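# Place cup carrier flat inside an upright open paper bag

## Task

Get the cup carrier into the paper bag so it rests flat and upright on the bag's floor, with the bag left standing on the table and open, its rim raised along the whole edge. It must stay that way without the robot supporting it, and both grippers must be released and withdrawn at the end.

## Robot and tools

Robot: two arms, left_arm and right_arm, each with six joints and a parallel gripper. Parts may occasionally be jolted while held, or loose items nudged. Knocking any rigid object off the table counts as failure; cloth, paper and film are exempt. Avoid letting the arms collide or push on each other hard, since that can stop the run. Dropping, slipping, slamming or shoving things hard is penalised.

Frame: every reported gripper pose uses one shared scene frame. Origin sits on the table surface midway between the arms; +z is up, +x extends out over the table, and left_arm lies toward +y. The arm names do not match image sides. Positions are in metres, orientation as a quaternion w,x,y,z. Printed hand positions can be inaccurate, worse when the arm is stretched far. A gripper's fingers point along its own +z and close along its y; the reported position is the spot between the pads, roughly 1 cm short of the fingertips.

Tool execute_actions, argument actions: a list holding zero or one entry. An empty list just reports the current state (LOOK). An entry with only steps (1 to 300) is a wait: nothing new is commanded and the result returns after that many 1/30 s control steps since the previous result. An entry with rows (1 to 15 rows) and optional steps (1 to 15, default 15) is a motion: one row is applied per step and the final row repeats to fill the remaining steps. Optional pictures (true/false) chooses whether camera images come back; by default they do.

Each row is one flat list of 14 numbers, every one within -1 to 1, always covering both arms: left_arm's six joint values then its gripper opening, followed by right_arm's six joint values and opening. Joint order: waist, shoulder, elbow, wrist pitch, wrist yaw, wrist roll. Joint values are offsets, not poses: each is measured from the joint angles shown in the latest result that listed them (before any such result in a scene, and for later calls within the same reply, from where the robot stands when the motion begins); it is not relative to the preceding row. Scaling: 1.0 equals 1.202 rad for waist, 1.258 shoulder, 1.238 elbow, 2.073 wrist pitch, 2.022 for wrist yaw and wrist roll. Stated joint ranges (rad): waist -2.618 to 3.054, shoulder 0.000 to 3.142, elbow 0.000 to 3.142, wrist pitch -1.571 to 1.571, wrist yaw -1.571 to 1.571, wrist roll -2.094 to 2.094. True stops may differ by up to 0.036 rad either way. Asking for more than 0.036 rad beyond a stated end gets the whole call refused, and then nothing is sent. A joint asked beyond its true stop is clamped there, and the result may print "joint sent to its limit" (possibly referring to an earlier motion still running); no such message does not prove there is room left.

The opening value is absolute: +1 fully open, -1 fully closed. grip_measured reports finger opening on that same scale; away from the extremes the fingers go to where grip_measured would equal the commanded number. To hold something, keep commanding below grip_measured: about 0.03 under for a firm hold, less for a lighter one. Each gripper's reading has a fixed error of up to about 1 mm. Pads push at most roughly 50 to 62 N (less on some grippers, and less on items thinner than about 2 mm), with a brief spike on first contact.

Motion behaviour: joint speed is capped. Each step the target is kept within a lead of the measured angle: 0.202 rad waist, 0.258 shoulder, 0.238 elbow, 0.573 wrist pitch, 0.522 wrist yaw and roll. If targets would put a gripper over 70 mm from its measured spot, all that arm's targets are pulled back proportionally. Between calls the arms keep heading to the last row sent, until everything nearly stops or a HELD step occurs; then only a new motion moves them further. Sending zeros is not idle: it drives joints back to the reference angles. Arms can sag under zero offsets, so to hold an arm steady, send the offsets toward its desired angles in a reply's first call and zeros in later calls, increasing the aim if a joint keeps falling short.

Result lines: the state line gives each arm's pose as left_arm: ... | right_arm: .... Joint positions and Joint velocities list, per arm, the six joints (rad, rad/s) then the finger-pad gap (m, m/s; 0.094 m fully open). "joint command not followed" means a clearance check altered or blocked some joint targets, while the rest of the row still ran. HELD marks steps on which a row, fully or partly, was not delivered. MOTOR HOT appears from 75 °C; at 90 °C the arm halts for 10 s (and again later at 90 °C after a 5 minute grace), and at 100 °C that arm and its gripper go limp and drop. These halts show as OVER-TEMPERATURE FAULT. Holding loads heats motors even while idle, so don't hold longer than needed.

Tool zoom_image: camera (cam_high, cam_low, cam_left_wrist, cam_right_wrist) and region [x0, y0, x1, y1] in pixels of that camera's newest image, origin top-left, at most 504 by 504. Image sizes: cam_high and cam_low 672x504, wrist cameras 504x504. It returns an enlarged view.

Tool finished_scene: scene, the current scene's number. Finish only after the carrier rests flat and upright inside an upright, open bag and the grippers have let go and moved away. Faster, smoother, lower-effort robot motion is better.

Each tool is called after "Request:" in YAML: its name, and indented under it one key for each argument.

## Session

Request:
execute_actions:
  actions: []

Scene clock: 0.00 s of 5400.00 s.
left_arm: end_effector_position=(+0.6294, +0.4199, +0.0892) grip_measured=+1.000 end_effector_quat_wxyz=(+0.473, -0.239, +0.834, +0.152) | right_arm: end_effector_position=(+0.1441, -0.5000, +0.3860) grip_measured=+1.000 end_effector_quat_wxyz=(+0.390, +0.702, +0.581, -0.135)
Joint positions: left_arm=[ 0.133  2.344  1.737  0.04  -0.34  -0.177  0.094] | right_arm=[-1.182  1.163  1.774 -1.342  0.158  0.685  0.094]
Joint velocities: left_arm=[-0.012 -0.002 -0.002  0.037  0.037  0.037  0.   ] | right_arm=[-0.012 -0.017 -0.012 -0.11   0.037  0.007  0.   ]

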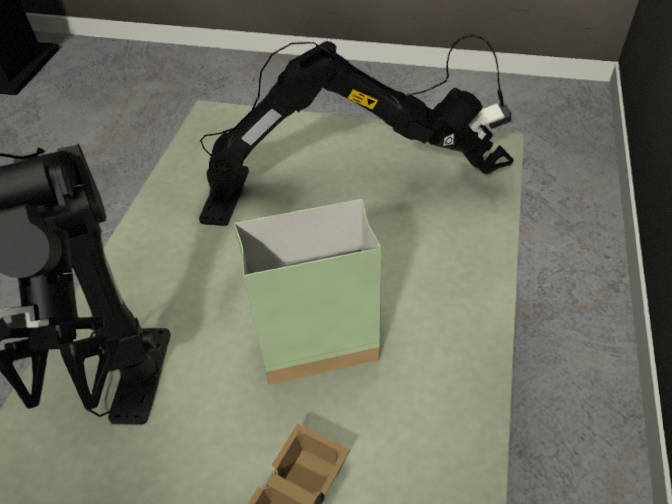

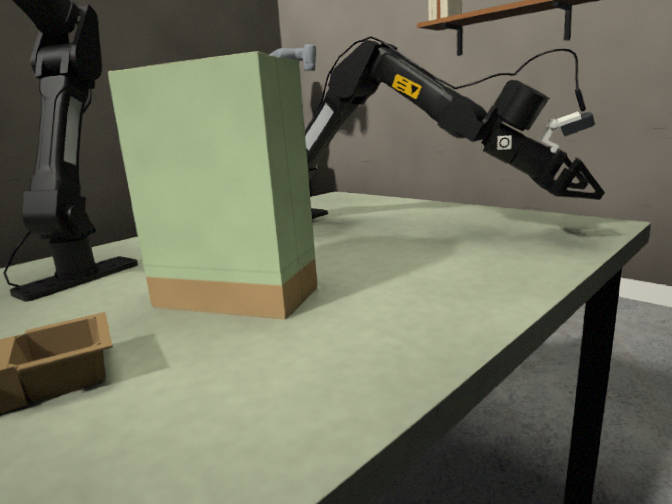

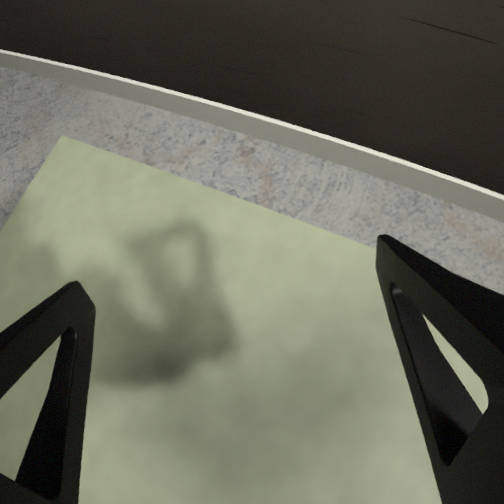

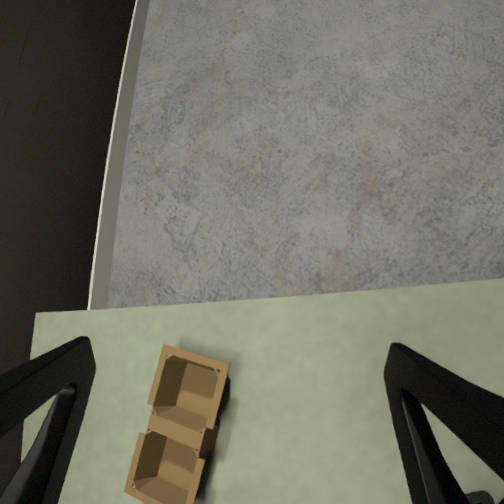

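Request:
execute_actions:
  actions:
    - {"rows":[[0.14,-0.91,-0.43,-0.5,0.17,0.09,1,0.57,0.19,-0.46,-0.01,-0.08,-0.34,1]]}
  pictures: false

Request:
execute_actions:
  actions:
    - {"steps":60}

Scene clock: 33.03 s of 5400.00 s.
left_arm: end_effector_position=(+0.3523, +0.3807, +0.0654) grip_measured=+1.000 end_effector_quat_wxyz=(+0.118, -0.201, +0.971, +0.052) | right_arm: end_effector_position=(+0.2447, -0.3513, +0.1374) grip_measured=+1.000 end_effector_quat_wxyz=(+0.007, +0.233, +0.972, -0.013)
Joint positions: left_arm=[ 0.303  1.745  1.212 -0.786 -0.065 -0.037  0.094] | right_arm=[-0.551  1.424  1.207 -1.336  0.023  0.099  0.094]
Joint velocities: left_arm=[-0.002 -1.643 -0.349 -1.297  0.403  0.125  0.   ] | right_arm=[ 1.438  0.149 -0.491 -0.212 -0.447 -0.652  0.   ]
Steps of this call (steps 1 to 90: nothing new was sent; then 29.53 s passed at rest; steps 91 to 105: all 15 steps of this action). Readings (joint positions):
91: left_arm=[0.141 2.327 1.718 0.014 -0.307 -0.163] | right_arm=[-1.169 1.169 1.765 -1.340 0.156 0.653]
92: left_arm=[0.152 2.291 1.673 -0.042 -0.265 -0.145] | right_arm=[-1.140 1.177 1.748 -1.339 0.147 0.610]
94: left_arm=[0.189 2.212 1.580 -0.161 -0.208 -0.118] | right_arm=[-1.079 1.215 1.698 -1.338 0.126 0.521]
98: left_arm=[0.269 2.057 1.408 -0.384 -0.145 -0.082] | right_arm=[-0.935 1.321 1.541 -1.330 0.088 0.337]
105: the state above

Scene clock: 35.03 s of 5400.00 s.
left_arm: end_effector_position=(+0.2979, +0.3489, +0.2204) grip_measured=+1.000 end_effector_quat_wxyz=(+0.284, -0.176, +0.941, +0.055) | right_arm: end_effector_position=(+0.2448, -0.3323, +0.1341) grip_measured=+1.000 end_effector_quat_wxyz=(-0.004, +0.159, +0.987, +0.001)
Joint positions: left_arm=[ 0.303  1.202  1.212 -0.993 -0.006 -0.005  0.094] | right_arm=[-0.493  1.424  1.195 -1.349 -0.001  0.007  0.094]
Joint velocities: left_arm=[ 0.007  0.007  0.002 -0.022  0.007  0.022  0.   ] | right_arm=[ 0.002 -0.017  0.002 -0.037  0.022  0.007  0.   ]
Steps of this call (steps 1 to 45: the robot went on to your last target; steps 46 to 60: nothing new was sent). Readings (joint positions):
1: left_arm=[0.303 1.686 1.204 -0.828 -0.056 -0.032] | right_arm=[-0.513 1.426 1.196 -1.342 0.011 0.080]
2: left_arm=[0.303 1.623 1.201 -0.861 -0.048 -0.028] | right_arm=[-0.496 1.426 1.195 -1.347 0.003 0.064]
4: left_arm=[0.303 1.485 1.201 -0.900 -0.035 -0.021] | right_arm=[-0.493 1.424 1.195 -1.349 -0.001 0.043]
8: left_arm=[0.303 1.217 1.204 -0.939 -0.018 -0.012] | right_arm=[-0.493 1.424 1.195 -1.349 -0.001 0.022]
60: the state above
All arms were judged still, so your last target was given up. Only a new action makes them travel on or press farther. Fingers that are still opening or closing keep moving.

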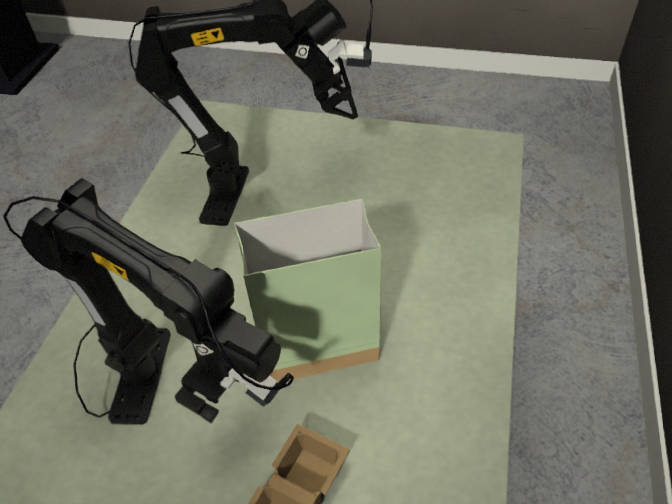

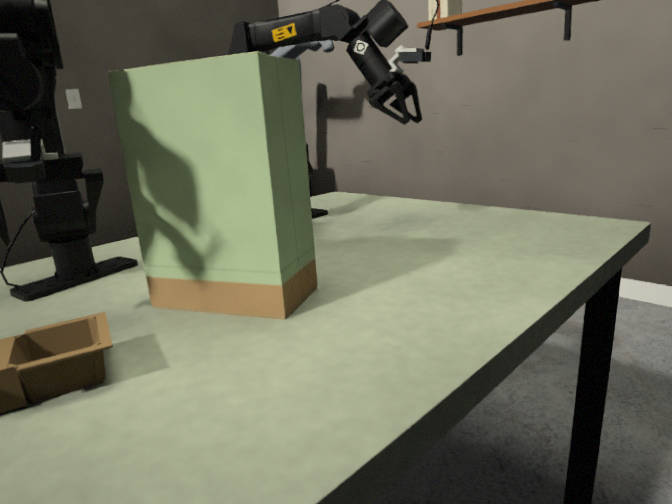

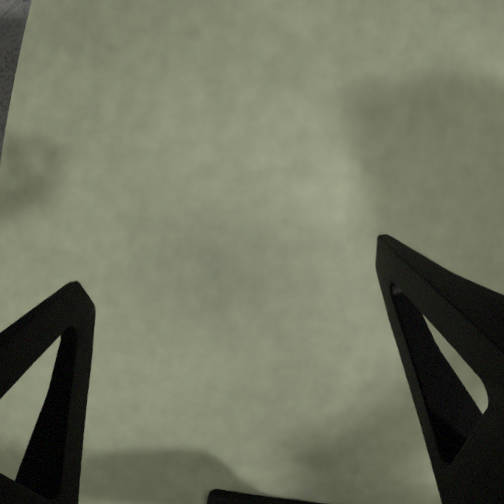

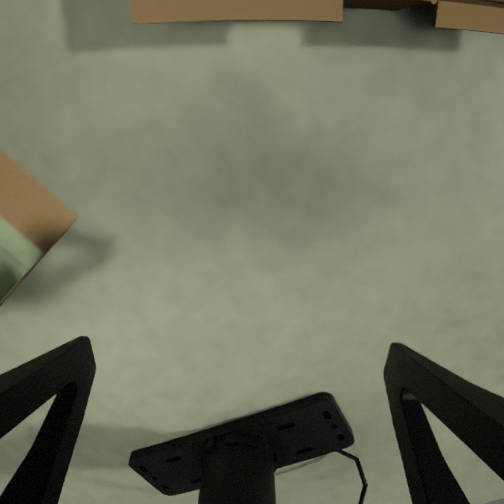

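Request:
execute_actions:
  actions:
    - {"rows":[[0,0,0,0,0,0,1,-0.17,0.355,0.36,0,0,-0.1,1]]}
  pictures: false

Request:
execute_actions:
  actions:
    - {"steps":15}

Scene clock: 69.07 s of 5400.00 s.
left_arm: end_effector_position=(+0.2979, +0.3489, +0.2204) grip_measured=+1.000 end_effector_quat_wxyz=(+0.284, -0.176, +0.941, +0.055) | right_arm: end_effector_position=(+0.3246, -0.4321, +0.1112) grip_measured=+1.000 end_effector_quat_wxyz=(-0.018, +0.170, +0.985, +0.008)
Joint positions: left_arm=[ 0.303  1.202  1.212 -0.993 -0.006 -0.005  0.094] | right_arm=[-0.699  1.89   1.611 -1.331 -0.002 -0.177  0.094]
Joint velocities: left_arm=[-0.012  0.012  0.017 -0.022 -0.037 -0.037  0.   ] | right_arm=[ 0.002 -0.027 -0.007 -0.11   0.007 -0.022  0.   ]
Steps of this call (steps 1 to 90: nothing new was sent; then 30.53 s passed at rest; steps 91 to 105: all 15 steps of this action). Readings (joint positions):
91: left_arm=[0.303 1.202 1.212 -0.993 -0.006 -0.005] | right_arm=[-0.515 1.453 1.225 -1.375 -0.011 -0.020]
92: left_arm=[0.303 1.202 1.212 -0.993 -0.006 -0.005] | right_arm=[-0.559 1.510 1.289 -1.398 -0.014 -0.048]
94: left_arm=[0.303 1.202 1.212 -0.993 -0.006 -0.005] | right_arm=[-0.641 1.656 1.435 -1.392 -0.011 -0.090]
98: left_arm=[0.303 1.202 1.212 -0.993 -0.006 -0.005] | right_arm=[-0.698 1.870 1.608 -1.327 -0.003 -0.146]
105: the state above

Scene clock: 69.57 s of 5400.00 s.
left_arm: end_effector_position=(+0.2979, +0.3489, +0.2204) grip_measured=+1.000 end_effector_quat_wxyz=(+0.284, -0.176, +0.941, +0.055) | right_arm: end_effector_position=(+0.3241, -0.4318, +0.1112) grip_measured=+1.000 end_effector_quat_wxyz=(-0.019, +0.166, +0.986, +0.008)
Joint positions: left_arm=[ 0.303  1.202  1.212 -0.993 -0.006 -0.005  0.094] | right_arm=[-0.699  1.89   1.611 -1.333 -0.002 -0.186  0.094]
Joint velocities: left_arm=[-0.002 -0.007  0.007  0.051 -0.037 -0.022  0.   ] | right_arm=[ 0.007  0.002  0.012 -0.066  0.037  0.007  0.   ]
Steps of this call (steps 1 to 15: the robot went on to your last target). Readings (joint positions):
1: left_arm=[0.303 1.202 1.212 -0.993 -0.006 -0.005] | right_arm=[-0.699 1.890 1.611 -1.331 -0.002 -0.179]
2: left_arm=[0.303 1.202 1.212 -0.993 -0.006 -0.005] | right_arm=[-0.699 1.890 1.611 -1.331 -0.002 -0.181]
4: left_arm=[0.303 1.202 1.212 -0.993 -0.006 -0.005] | right_arm=[-0.699 1.890 1.611 -1.332 -0.002 -0.183]
8: left_arm=[0.303 1.202 1.212 -0.993 -0.006 -0.005] | right_arm=[-0.699 1.890 1.611 -1.333 -0.002 -0.185]
15: the state above
All arms were judged still, so your last target was given up. Only a new action makes them travel on or press farther. Fingers that are still opening or closing keep moving.

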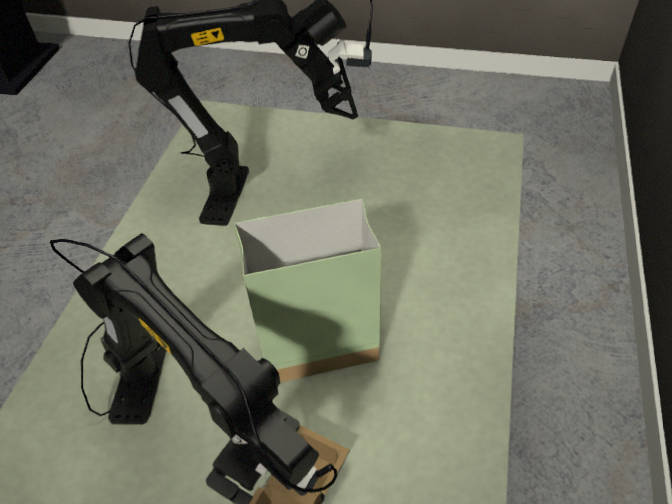

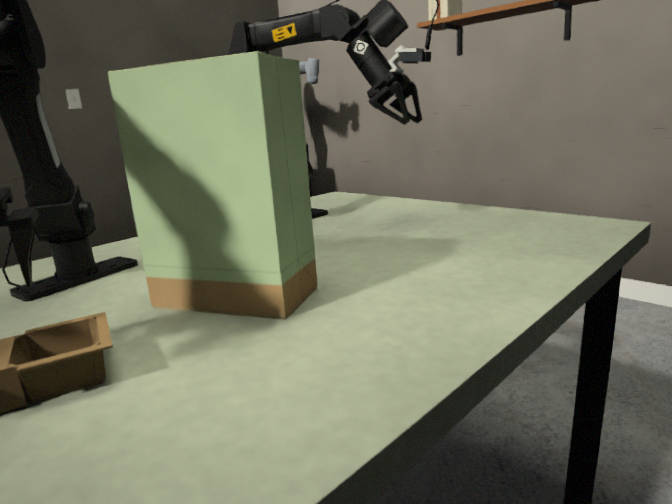

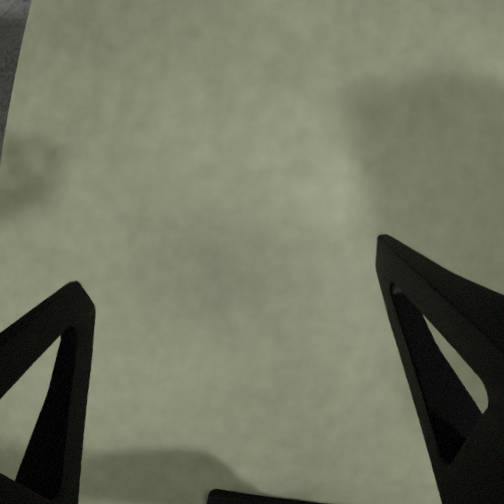

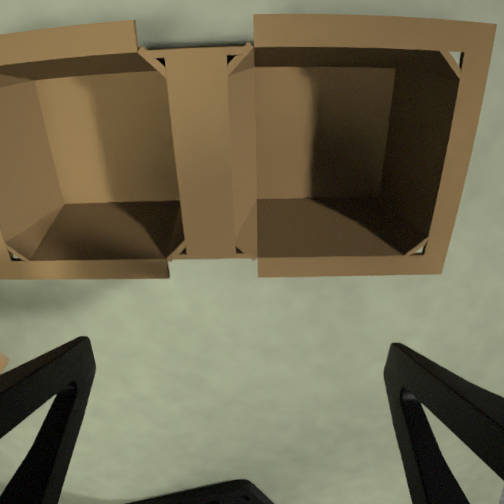

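Request:
execute_actions:
  actions:
    - {"rows":[[0,0,0,0,0,0,1,0.047,0.107,0.117,0.035,0,0.028,0.2]]}

Scene clock: 96.30 s of 5400.00 s.
left_arm: end_effector_position=(+0.2979, +0.3489, +0.2204) grip_measured=+1.000 end_effector_quat_wxyz=(+0.284, -0.176, +0.941, +0.055) | right_arm: end_effector_position=(+0.3714, -0.4346, +0.0918) grip_measured=+0.203 end_effector_quat_wxyz=(-0.002, +0.161, +0.987, +0.001)
Joint positions: left_arm=[ 0.303  1.202  1.212 -0.993 -0.006 -0.005  0.094] | right_arm=[-0.643  2.03   1.731 -1.275  0.    -0.14   0.057]
Joint velocities: left_arm=[-0.002 -0.007 -0.017 -0.007 -0.022  0.022  0.   ] | right_arm=[-0.012  0.002  0.012 -0.007  0.022  0.007 -0.001]
Steps of this call (steps 1 to 90: nothing new was sent; then 23.23 s passed at rest; steps 91 to 105: all 15 steps of this action). Readings (joint positions):
91: left_arm=[0.303 1.202 1.212 -0.993 -0.006 -0.005] | right_arm=[-0.694 1.908 1.634 -1.344 -0.001 -0.179]
92: left_arm=[0.303 1.202 1.212 -0.993 -0.006 -0.005] | right_arm=[-0.686 1.937 1.675 -1.343 0.000 -0.171]
94: left_arm=[0.303 1.202 1.212 -0.993 -0.006 -0.005] | right_arm=[-0.664 1.990 1.725 -1.300 0.000 -0.158]
98: left_arm=[0.303 1.202 1.212 -0.993 -0.006 -0.005] | right_arm=[-0.643 2.029 1.731 -1.276 0.000 -0.147]
105: the state above

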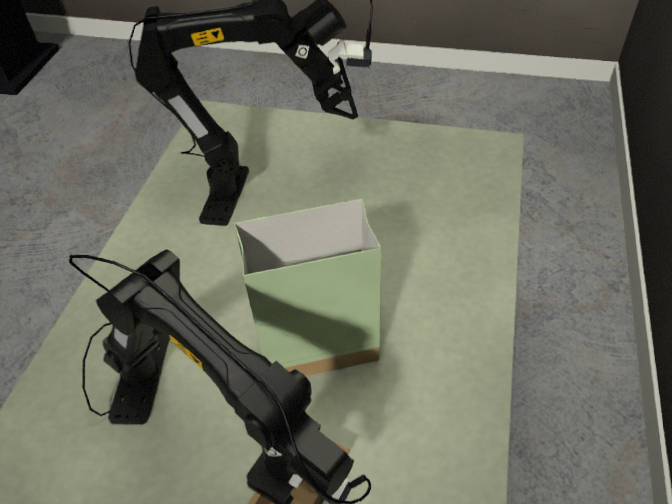

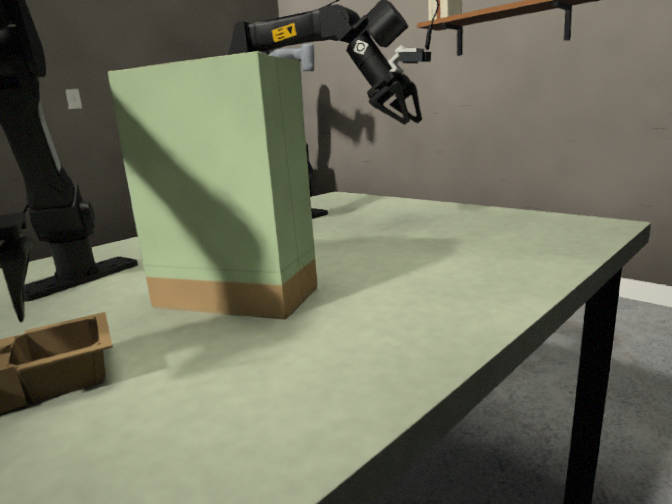

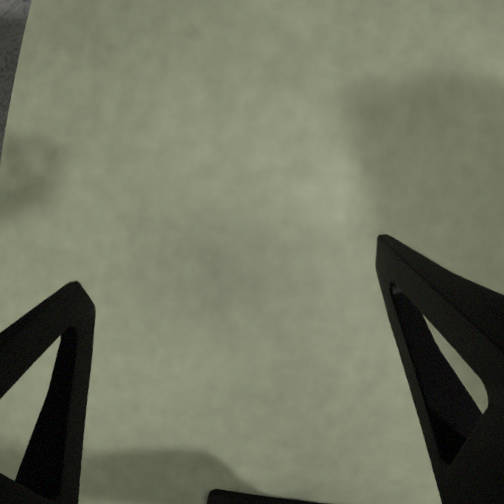

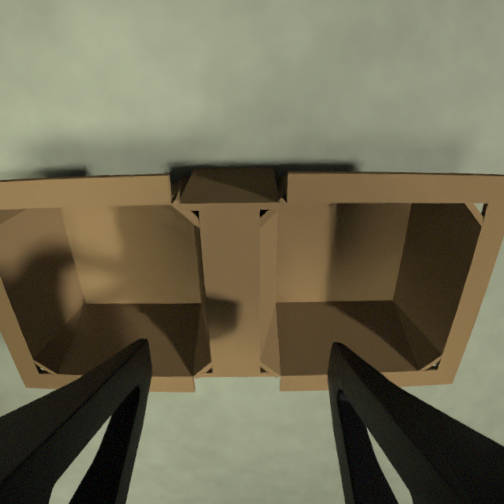

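Request:
execute_actions:
  actions:
    - {"rows":[[0,0,0,0,0,0,1,0,0.005,-0.03,0.024,0,0,0.2],[0,0,0,0,0,0,1,0,0.005,-0.03,0.024,0,0,0.2],[0,0,0,0,0,0,1,0,0.01,-0.06,0.05,0,0,0.2],[0,0,0,0,0,0,1,0,0.01,-0.06,0.05,0,0,0.2],[0,0,0,0,0,0,1,0,0.015,-0.09,0.073,0,0,0.2],[0,0,0,0,0,0,1,0,0.015,-0.09,0.073,0,0,0.2],[0,0,0,0,0,0,1,0,0.02,-0.12,0.097,0,0,0.2]]}

Scene clock: 113.03 s of 5400.00 s.
left_arm: end_effector_position=(+0.2979, +0.3489, +0.2204) grip_measured=+1.000 end_effector_quat_wxyz=(+0.284, -0.176, +0.941, +0.055) | right_arm: end_effector_position=(+0.3714, -0.4346, +0.0466) grip_measured=+0.203 end_effector_quat_wxyz=(-0.003, +0.162, +0.987, +0.001)
Joint positions: left_arm=[ 0.303  1.202  1.212 -0.993 -0.006 -0.005  0.094] | right_arm=[-0.643  2.057  1.589 -1.108  0.    -0.138  0.057]
Joint velocities: left_arm=[-0.017 -0.002 -0.012 -0.022  0.022  0.007  0.   ] | right_arm=[-0.002 -0.012  0.002  0.066  0.022 -0.037  0.   ]
Steps of this call (steps 1 to 15: the robot went on to your last target; steps 16 to 90: nothing new was sent; then 13.23 s passed at rest; steps 91 to 105: all 15 steps of this action). Readings (joint positions):
91: left_arm=[0.303 1.202 1.212 -0.993 -0.006 -0.005] | right_arm=[-0.643 2.030 1.727 -1.270 0.000 -0.138]
92: left_arm=[0.303 1.202 1.212 -0.993 -0.006 -0.005] | right_arm=[-0.643 2.030 1.723 -1.264 0.000 -0.138]
94: left_arm=[0.303 1.202 1.212 -0.993 -0.006 -0.005] | right_arm=[-0.643 2.030 1.698 -1.236 0.000 -0.138]
98: left_arm=[0.303 1.202 1.212 -0.993 -0.006 -0.005] | right_arm=[-0.643 2.037 1.621 -1.162 0.000 -0.138]
105: the state above

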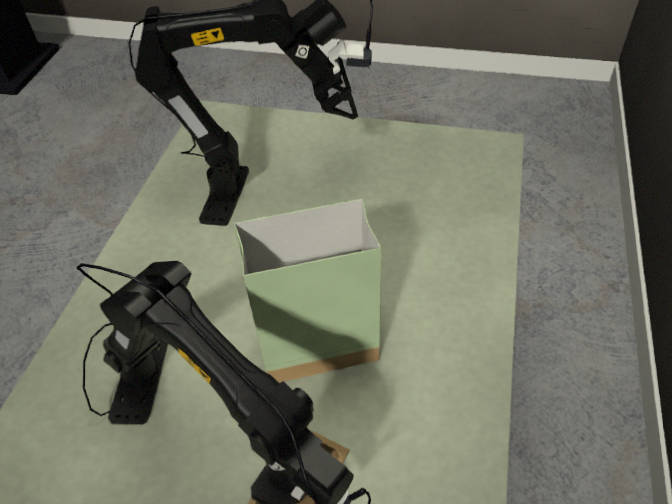

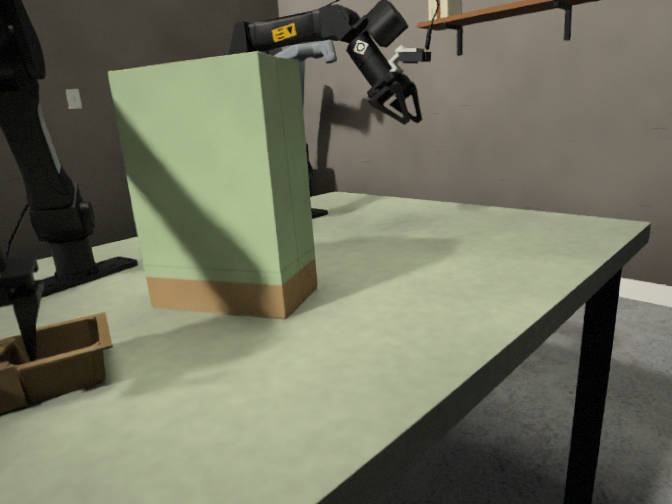

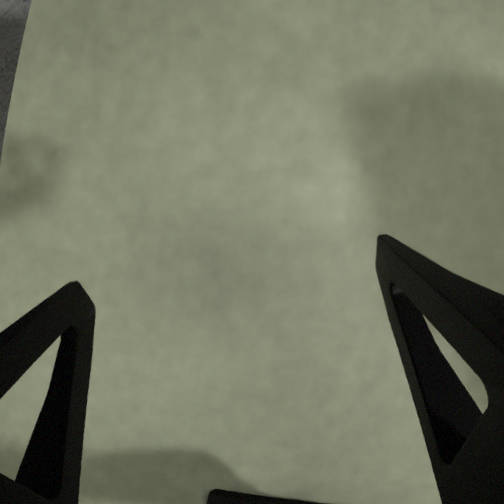

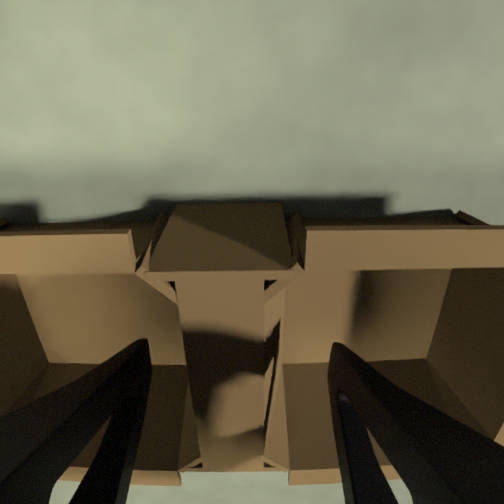

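Request:
execute_actions:
  actions:
    - {"rows":[[0,0,0,0,0,0,1,0,0,0,0,0,0,-0.1],[0,0,0,0,0,0,1,0,0,0,0,0,0,-0.2],[0,0,0,0,0,0,1,0,0,0,0,0,0,-0.3],[0,0,0,0,0,0,1,0,0,0,0,0,0,-0.35],[0,0,0,0,0,0,1,0,0,0,0,0,0,-0.4],[0,0,0,0,0,0,1,0,0,0,0,0,0,-0.45]]}

Scene clock: 125.33 s of 5400.00 s.
left_arm: end_effector_position=(+0.2979, +0.3489, +0.2204) grip_measured=+1.000 end_effector_quat_wxyz=(+0.284, -0.176, +0.941, +0.055) | right_arm: end_effector_position=(+0.3751, -0.4365, +0.0466) grip_measured=-0.445 end_effector_quat_wxyz=(+0.005, +0.162, +0.987, -0.002)
Joint positions: left_arm=[ 0.303  1.202  1.212 -0.993 -0.006 -0.005  0.094] | right_arm=[-0.643  2.057  1.589 -1.092  0.    -0.138  0.026]
Joint velocities: left_arm=[ 0.012 -0.002 -0.002 -0.022 -0.066 -0.037  0.   ] | right_arm=[-0.002 -0.007 -0.002  0.037  0.066 -0.037 -0.   ]
Steps of this call (steps 1 to 30: the robot went on to your last target; steps 31 to 90: nothing new was sent; then 8.80 s passed at rest; steps 91 to 105: all 15 steps of this action). Readings (joint positions):
91: left_arm=[0.303 1.202 1.212 -0.993 -0.006 -0.005] | right_arm=[-0.643 2.057 1.589 -1.090 0.000 -0.138]
92: left_arm=[0.303 1.202 1.212 -0.993 -0.006 -0.005] | right_arm=[-0.643 2.057 1.589 -1.091 0.000 -0.138]
94: left_arm=[0.303 1.202 1.212 -0.993 -0.006 -0.005] | right_arm=[-0.643 2.057 1.589 -1.091 0.000 -0.138]
98: left_arm=[0.303 1.202 1.212 -0.993 -0.006 -0.005] | right_arm=[-0.643 2.057 1.589 -1.092 0.000 -0.138]
105: the state above

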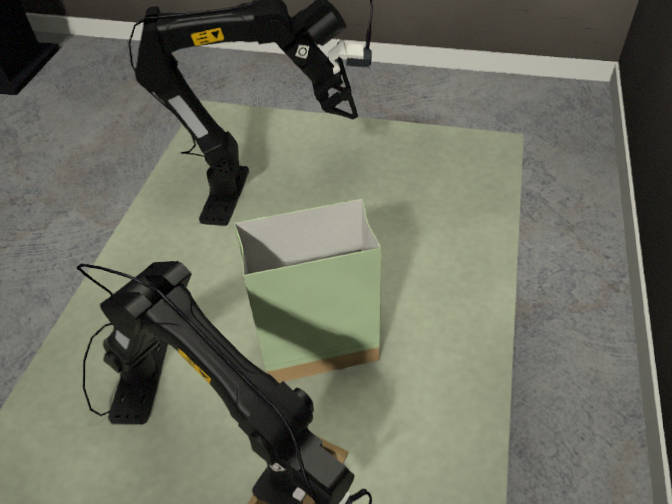

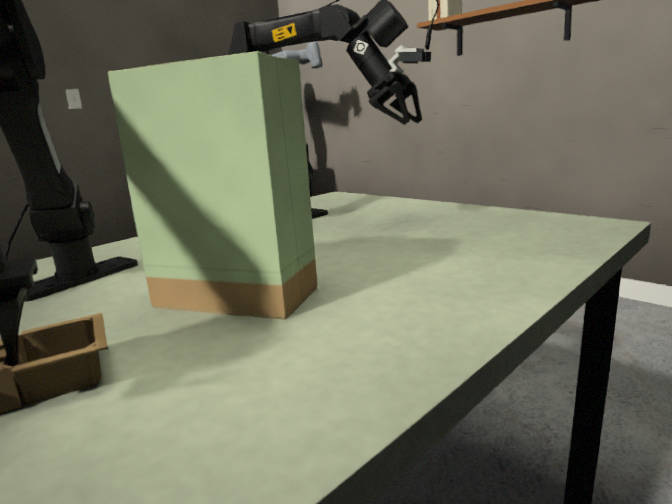

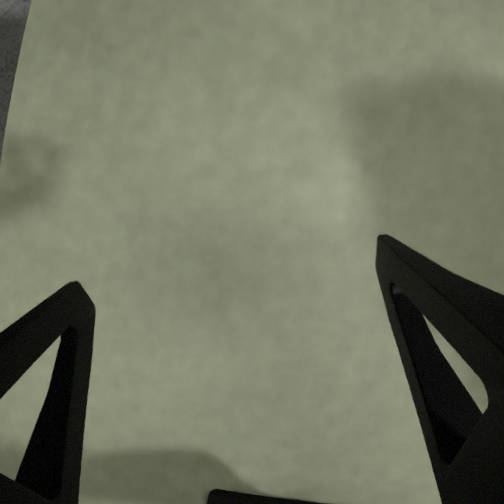

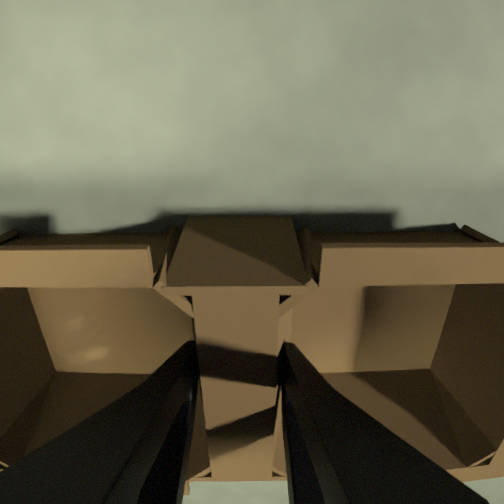

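Request:
execute_actions:
  actions:
    - {"rows":[[0,0,0,0,0,0,1,0,-0.02,0.04,-0.015,0,0,-0.49],[0,0,0,0,0,0,1,0,-0.03,0.08,-0.03,0,0,-0.49],[0,0,0,0,0,0,1,0,-0.04,0.12,-0.045,0,0,-0.49],[0,0,0,0,0,0,1,0,-0.06,0.16,-0.06,0,0,-0.49],[0,0,0,0,0,0,1,0,-0.08,0.2,-0.075,0,0,-0.49],[0,0,0,0,0,0,1,0,-0.11,0.25,-0.09,0,0,-0.49],[0,0,0,0,0,0,1,0,-0.14,0.3,-0.1,0,0,-0.49],[0,0,0,0,0,0,1,0,-0.17,0.35,-0.11,0,0,-0.49],[0,0,0,0,0,0,1,0,-0.2,0.4,-0.12,0,0,-0.49],[0,0,0,0,0,0,1,0,-0.23,0.45,-0.13,0,-0.05,-0.49],[0,0,0,0,0,0,1,0,-0.26,0.5,-0.145,0,-0.1,-0.49],[0,0,0,0,0,0,1,0,-0.29,0.55,-0.16,0,-0.15,-0.49],[0,0,0,0,0,0,1,0,-0.32,0.6,-0.17,0,-0.2,-0.49],[0,0,0,0,0,0,1,0,-0.35,0.65,-0.18,0,-0.25,-0.49],[0,0,0,0,0,0,1,0,-0.37,0.69,-0.192,0,-0.6,-0.49]]}
  pictures: false

Request:
execute_actions:
  actions:
    - {"steps":30}

Scene clock: 207.63 s of 5400.00 s.
left_arm: end_effector_position=(+0.2979, +0.3489, +0.2204) grip_measured=+1.000 end_effector_quat_wxyz=(+0.284, -0.176, +0.941, +0.055) | right_arm: end_effector_position=(+0.4128, -0.4553, +0.2623) grip_measured=-0.477 end_effector_quat_wxyz=(+0.232, +0.090, +0.964, -0.090)
Joint positions: left_arm=[ 0.303  1.202  1.212 -0.993 -0.006 -0.005  0.094] | right_arm=[-0.643  1.82   2.012 -1.259  0.    -0.277  0.025]
Joint velocities: left_arm=[-0.027 -0.007  0.017  0.022  0.022 -0.007  0.   ] | right_arm=[ 0.012 -0.813  0.759 -0.462 -0.037 -1.092  0.001]
Steps of this call (steps 1 to 15: the robot went on to your last target; steps 16 to 90: nothing new was sent; then 78.80 s passed at rest; steps 91 to 105: all 15 steps of this action). Readings (joint positions):
91: left_arm=[0.303 1.202 1.212 -0.993 -0.006 -0.005] | right_arm=[-0.643 2.057 1.592 -1.095 0.000 -0.138]
92: left_arm=[0.303 1.202 1.212 -0.993 -0.006 -0.005] | right_arm=[-0.643 2.057 1.603 -1.106 0.000 -0.138]
94: left_arm=[0.303 1.202 1.212 -0.993 -0.006 -0.005] | right_arm=[-0.643 2.056 1.660 -1.146 0.000 -0.138]
98: left_arm=[0.303 1.202 1.212 -0.993 -0.006 -0.005] | right_arm=[-0.643 2.003 1.806 -1.190 0.000 -0.138]
105: the state above

Scene clock: 208.63 s of 5400.00 s.
left_arm: end_effector_position=(+0.2979, +0.3489, +0.2204) grip_measured=+1.000 end_effector_quat_wxyz=(+0.284, -0.176, +0.941, +0.055) | right_arm: end_effector_position=(+0.3304, -0.4141, +0.4630) grip_measured=-0.477 end_effector_quat_wxyz=(+0.284, -0.378, +0.804, -0.360)
Joint positions: left_arm=[ 0.303  1.202  1.212 -0.993 -0.006 -0.005  0.094] | right_arm=[-0.643  1.587  2.444 -1.475  0.    -1.341  0.025]
Joint velocities: left_arm=[ 0.007 -0.017  0.002 -0.007 -0.007  0.022  0.   ] | right_arm=[ 0.007  0.002 -0.002  0.066  0.007 -0.095 -0.   ]
Steps of this call (steps 1 to 30: the robot went on to your last target). Readings (joint positions):
1: left_arm=[0.303 1.202 1.212 -0.993 -0.006 -0.005] | right_arm=[-0.643 1.792 2.040 -1.274 0.000 -0.319]
2: left_arm=[0.303 1.202 1.212 -0.993 -0.006 -0.005] | right_arm=[-0.643 1.765 2.071 -1.289 0.000 -0.365]
4: left_arm=[0.303 1.202 1.212 -0.993 -0.006 -0.005] | right_arm=[-0.643 1.718 2.144 -1.322 0.000 -0.469]
8: left_arm=[0.303 1.202 1.212 -0.993 -0.006 -0.005] | right_arm=[-0.643 1.650 2.332 -1.381 0.000 -0.752]
30: the state above

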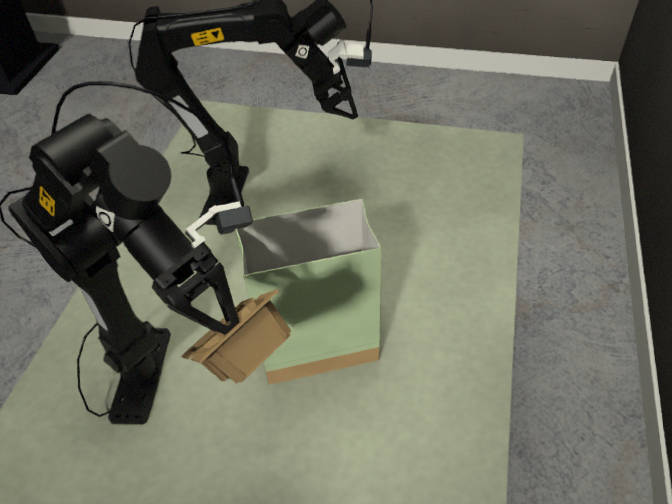

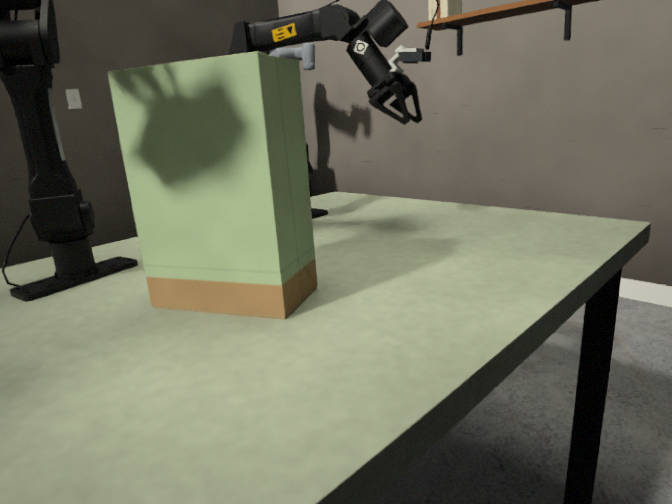

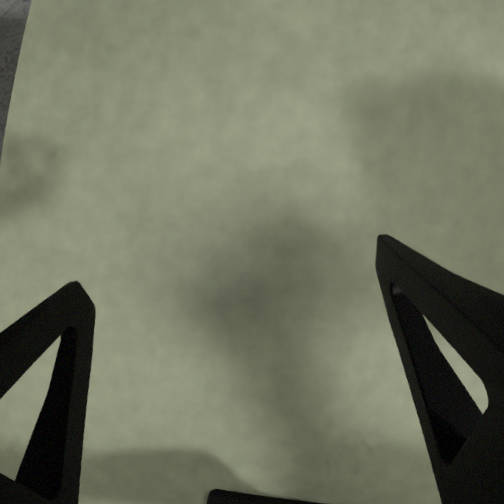

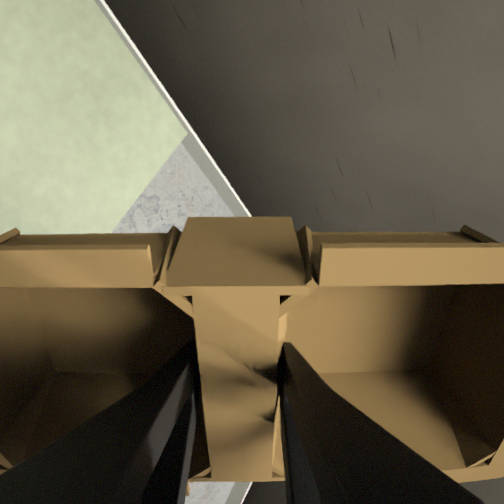

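Request:
execute_actions:
  actions:
    - {"rows":[[0,0,0,0,0,0,1,0.1,0,0.01,0,0,-0.1,-0.5],[0,0,0,0,0,0,1,0.2,0,0.01,0,0,-0.1,-0.5],[0,0,0,0,0,0,1,0.4,0,0.01,0,0,-0.1,-0.5],[0,0,0,0,0,0,1,0.81,0,0.01,0,0,-0.1,-0.5]]}
  pictures: false

Request:
execute_actions:
  actions:
    - {"steps":20}

Scene clock: 237.23 s of 5400.00 s.
left_arm: end_effector_position=(+0.2979, +0.3489, +0.2204) grip_measured=+1.000 end_effector_quat_wxyz=(+0.284, -0.176, +0.941, +0.055) | right_arm: end_effector_position=(+0.3243, -0.0973, +0.4623) grip_measured=-0.485 end_effector_quat_wxyz=(-0.400, +0.755, -0.469, +0.223)
Joint positions: left_arm=[ 0.303  1.202  1.212 -0.993 -0.006 -0.005  0.094] | right_arm=[ 0.314  1.588  2.444 -1.475 -0.01  -1.531  0.024]
Joint velocities: left_arm=[-0.002  0.007  0.017 -0.007  0.051 -0.022  0.   ] | right_arm=[ 0.652 -0.002  0.017  0.037 -0.183 -0.11  -0.001]
Steps of this call (steps 1 to 15: the robot went on to your last target; steps 16 to 90: nothing new was sent; then 25.10 s passed at rest; steps 91 to 105: all 15 steps of this action). Readings (joint positions):
91: left_arm=[0.303 1.202 1.212 -0.993 -0.006 -0.005] | right_arm=[-0.627 1.587 2.444 -1.476 0.010 -1.375]
92: left_arm=[0.303 1.202 1.212 -0.993 -0.006 -0.005] | right_arm=[-0.579 1.587 2.444 -1.476 0.023 -1.407]
94: left_arm=[0.303 1.202 1.212 -0.993 -0.006 -0.005] | right_arm=[-0.436 1.587 2.444 -1.476 0.021 -1.455]
98: left_arm=[0.303 1.202 1.212 -0.993 -0.006 -0.005] | right_arm=[-0.138 1.588 2.444 -1.475 0.013 -1.504]
105: the state above

Scene clock: 237.90 s of 5400.00 s.
left_arm: end_effector_position=(+0.2979, +0.3489, +0.2204) grip_measured=+1.000 end_effector_quat_wxyz=(+0.284, -0.176, +0.941, +0.055) | right_arm: end_effector_position=(+0.3221, -0.0934, +0.4623) grip_measured=-0.485 end_effector_quat_wxyz=(-0.400, +0.760, -0.461, +0.223)
Joint positions: left_arm=[ 0.303  1.202  1.212 -0.993 -0.006 -0.005  0.094] | right_arm=[ 0.33   1.588  2.444 -1.475 -0.006 -1.538  0.024]
Joint velocities: left_arm=[-0.002 -0.017 -0.002 -0.037 -0.022 -0.037  0.   ] | right_arm=[-0.012 -0.007 -0.002  0.007  0.051 -0.051  0.   ]
Steps of this call (steps 1 to 20: the robot went on to your last target). Readings (joint positions):
1: left_arm=[0.303 1.202 1.212 -0.993 -0.006 -0.005] | right_arm=[0.327 1.588 2.444 -1.475 -0.012 -1.533]
2: left_arm=[0.303 1.202 1.212 -0.993 -0.006 -0.005] | right_arm=[0.330 1.588 2.444 -1.475 -0.012 -1.534]
4: left_arm=[0.303 1.202 1.212 -0.993 -0.006 -0.005] | right_arm=[0.330 1.588 2.444 -1.475 -0.009 -1.536]
8: left_arm=[0.303 1.202 1.212 -0.993 -0.006 -0.005] | right_arm=[0.330 1.588 2.444 -1.475 -0.008 -1.537]
20: the state above

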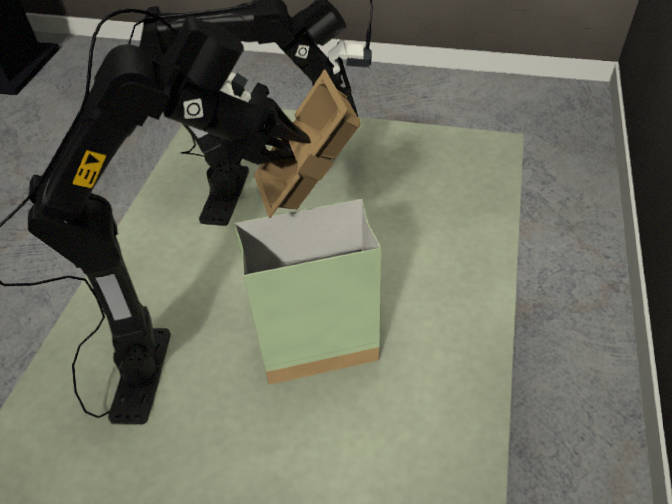

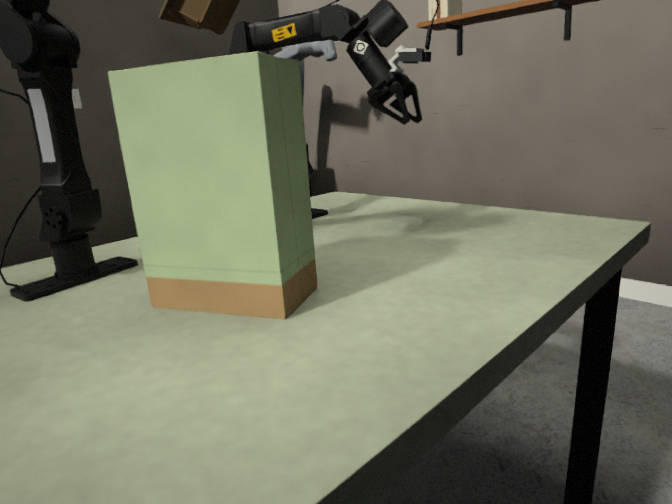

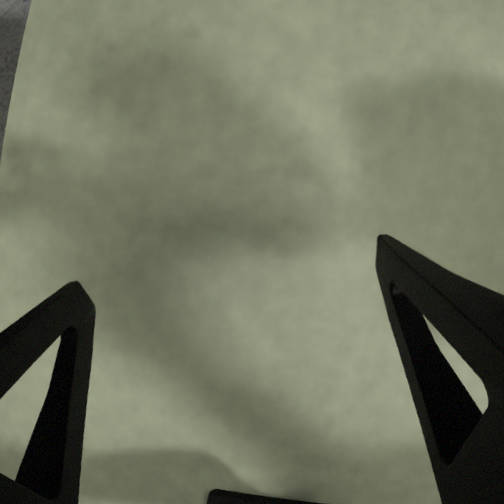

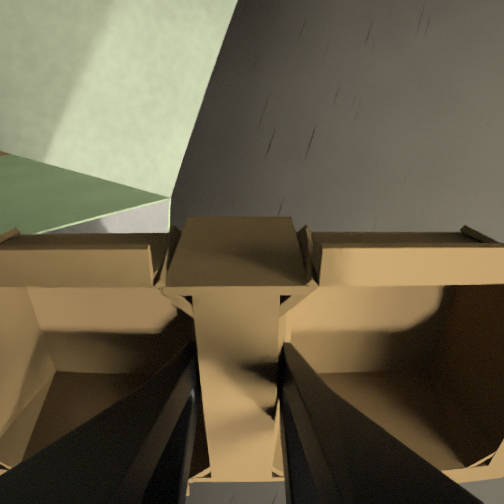

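Request:
execute_actions:
  actions:
    - {"rows":[[0,0,0,0,0,0,1,0,0.005,-0.04,0,0,-0.01,-0.5],[0,0,0,0,0,0,1,0,0.01,-0.08,0,0,-0.01,-0.5],[0,0,0,0,0,0,1,0,0.015,-0.12,0,0,-0.01,-0.5],[0,0,0,0,0,0,1,0,0.02,-0.15,0,0,-0.01,-0.5],[0,0,0,0,0,0,1,0,0.025,-0.175,0,0,-0.01,-0.5]]}

Scene clock: 249.23 s of 5400.00 s.
left_arm: end_effector_position=(+0.2979, +0.3489, +0.2204) grip_measured=+1.000 end_effector_quat_wxyz=(+0.284, -0.176, +0.941, +0.055) | right_arm: end_effector_position=(+0.3423, -0.0821, +0.3761) grip_measured=-0.485 end_effector_quat_wxyz=(-0.294, +0.808, -0.483, +0.165)
Joint positions: left_arm=[ 0.303  1.202  1.212 -0.993 -0.006 -0.005  0.094] | right_arm=[ 0.33   1.637  2.226 -1.471 -0.006 -1.551  0.024]
Joint velocities: left_arm=[ 0.012 -0.012  0.002  0.037 -0.007 -0.037  0.   ] | right_arm=[ 0.017 -0.017 -0.002  0.022  0.051  0.007  0.   ]
Steps of this call (steps 1 to 15: the robot went on to your last target; steps 16 to 90: nothing new was sent; then 7.83 s passed at rest; steps 91 to 105: all 15 steps of this action). Readings (joint positions):
91: left_arm=[0.303 1.202 1.212 -0.993 -0.006 -0.005] | right_arm=[0.330 1.588 2.438 -1.474 -0.006 -1.540]
92: left_arm=[0.303 1.202 1.212 -0.993 -0.006 -0.005] | right_arm=[0.330 1.587 2.423 -1.472 -0.006 -1.543]
94: left_arm=[0.303 1.202 1.212 -0.993 -0.006 -0.005] | right_arm=[0.330 1.585 2.360 -1.468 -0.006 -1.546]
98: left_arm=[0.303 1.202 1.212 -0.993 -0.006 -0.005] | right_arm=[0.330 1.616 2.245 -1.471 -0.006 -1.549]
105: the state above

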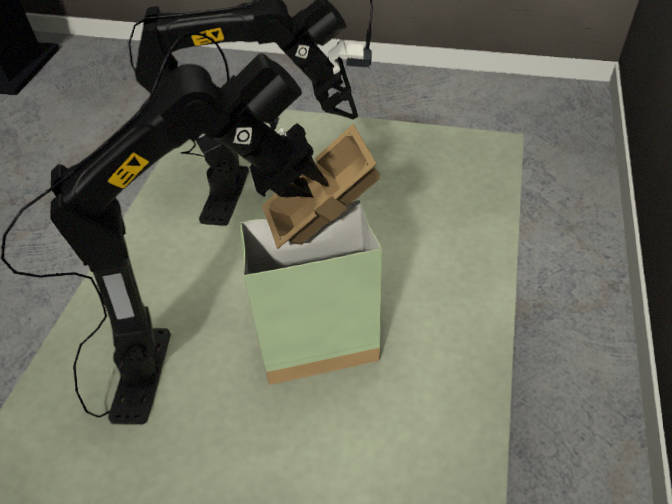

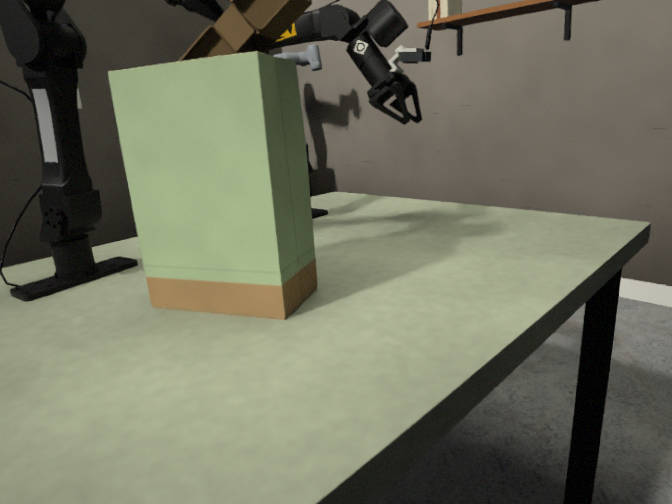

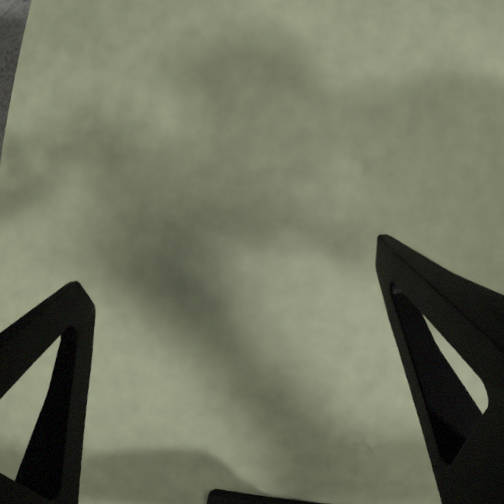

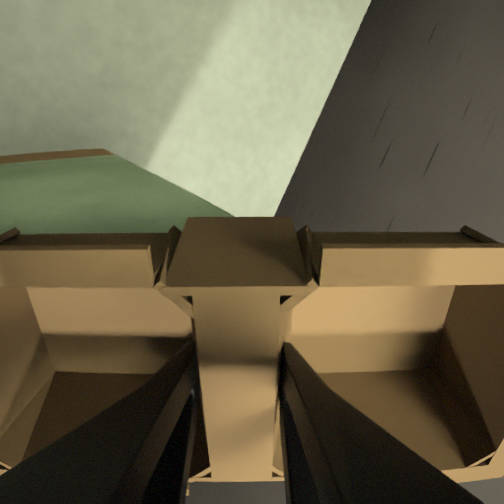

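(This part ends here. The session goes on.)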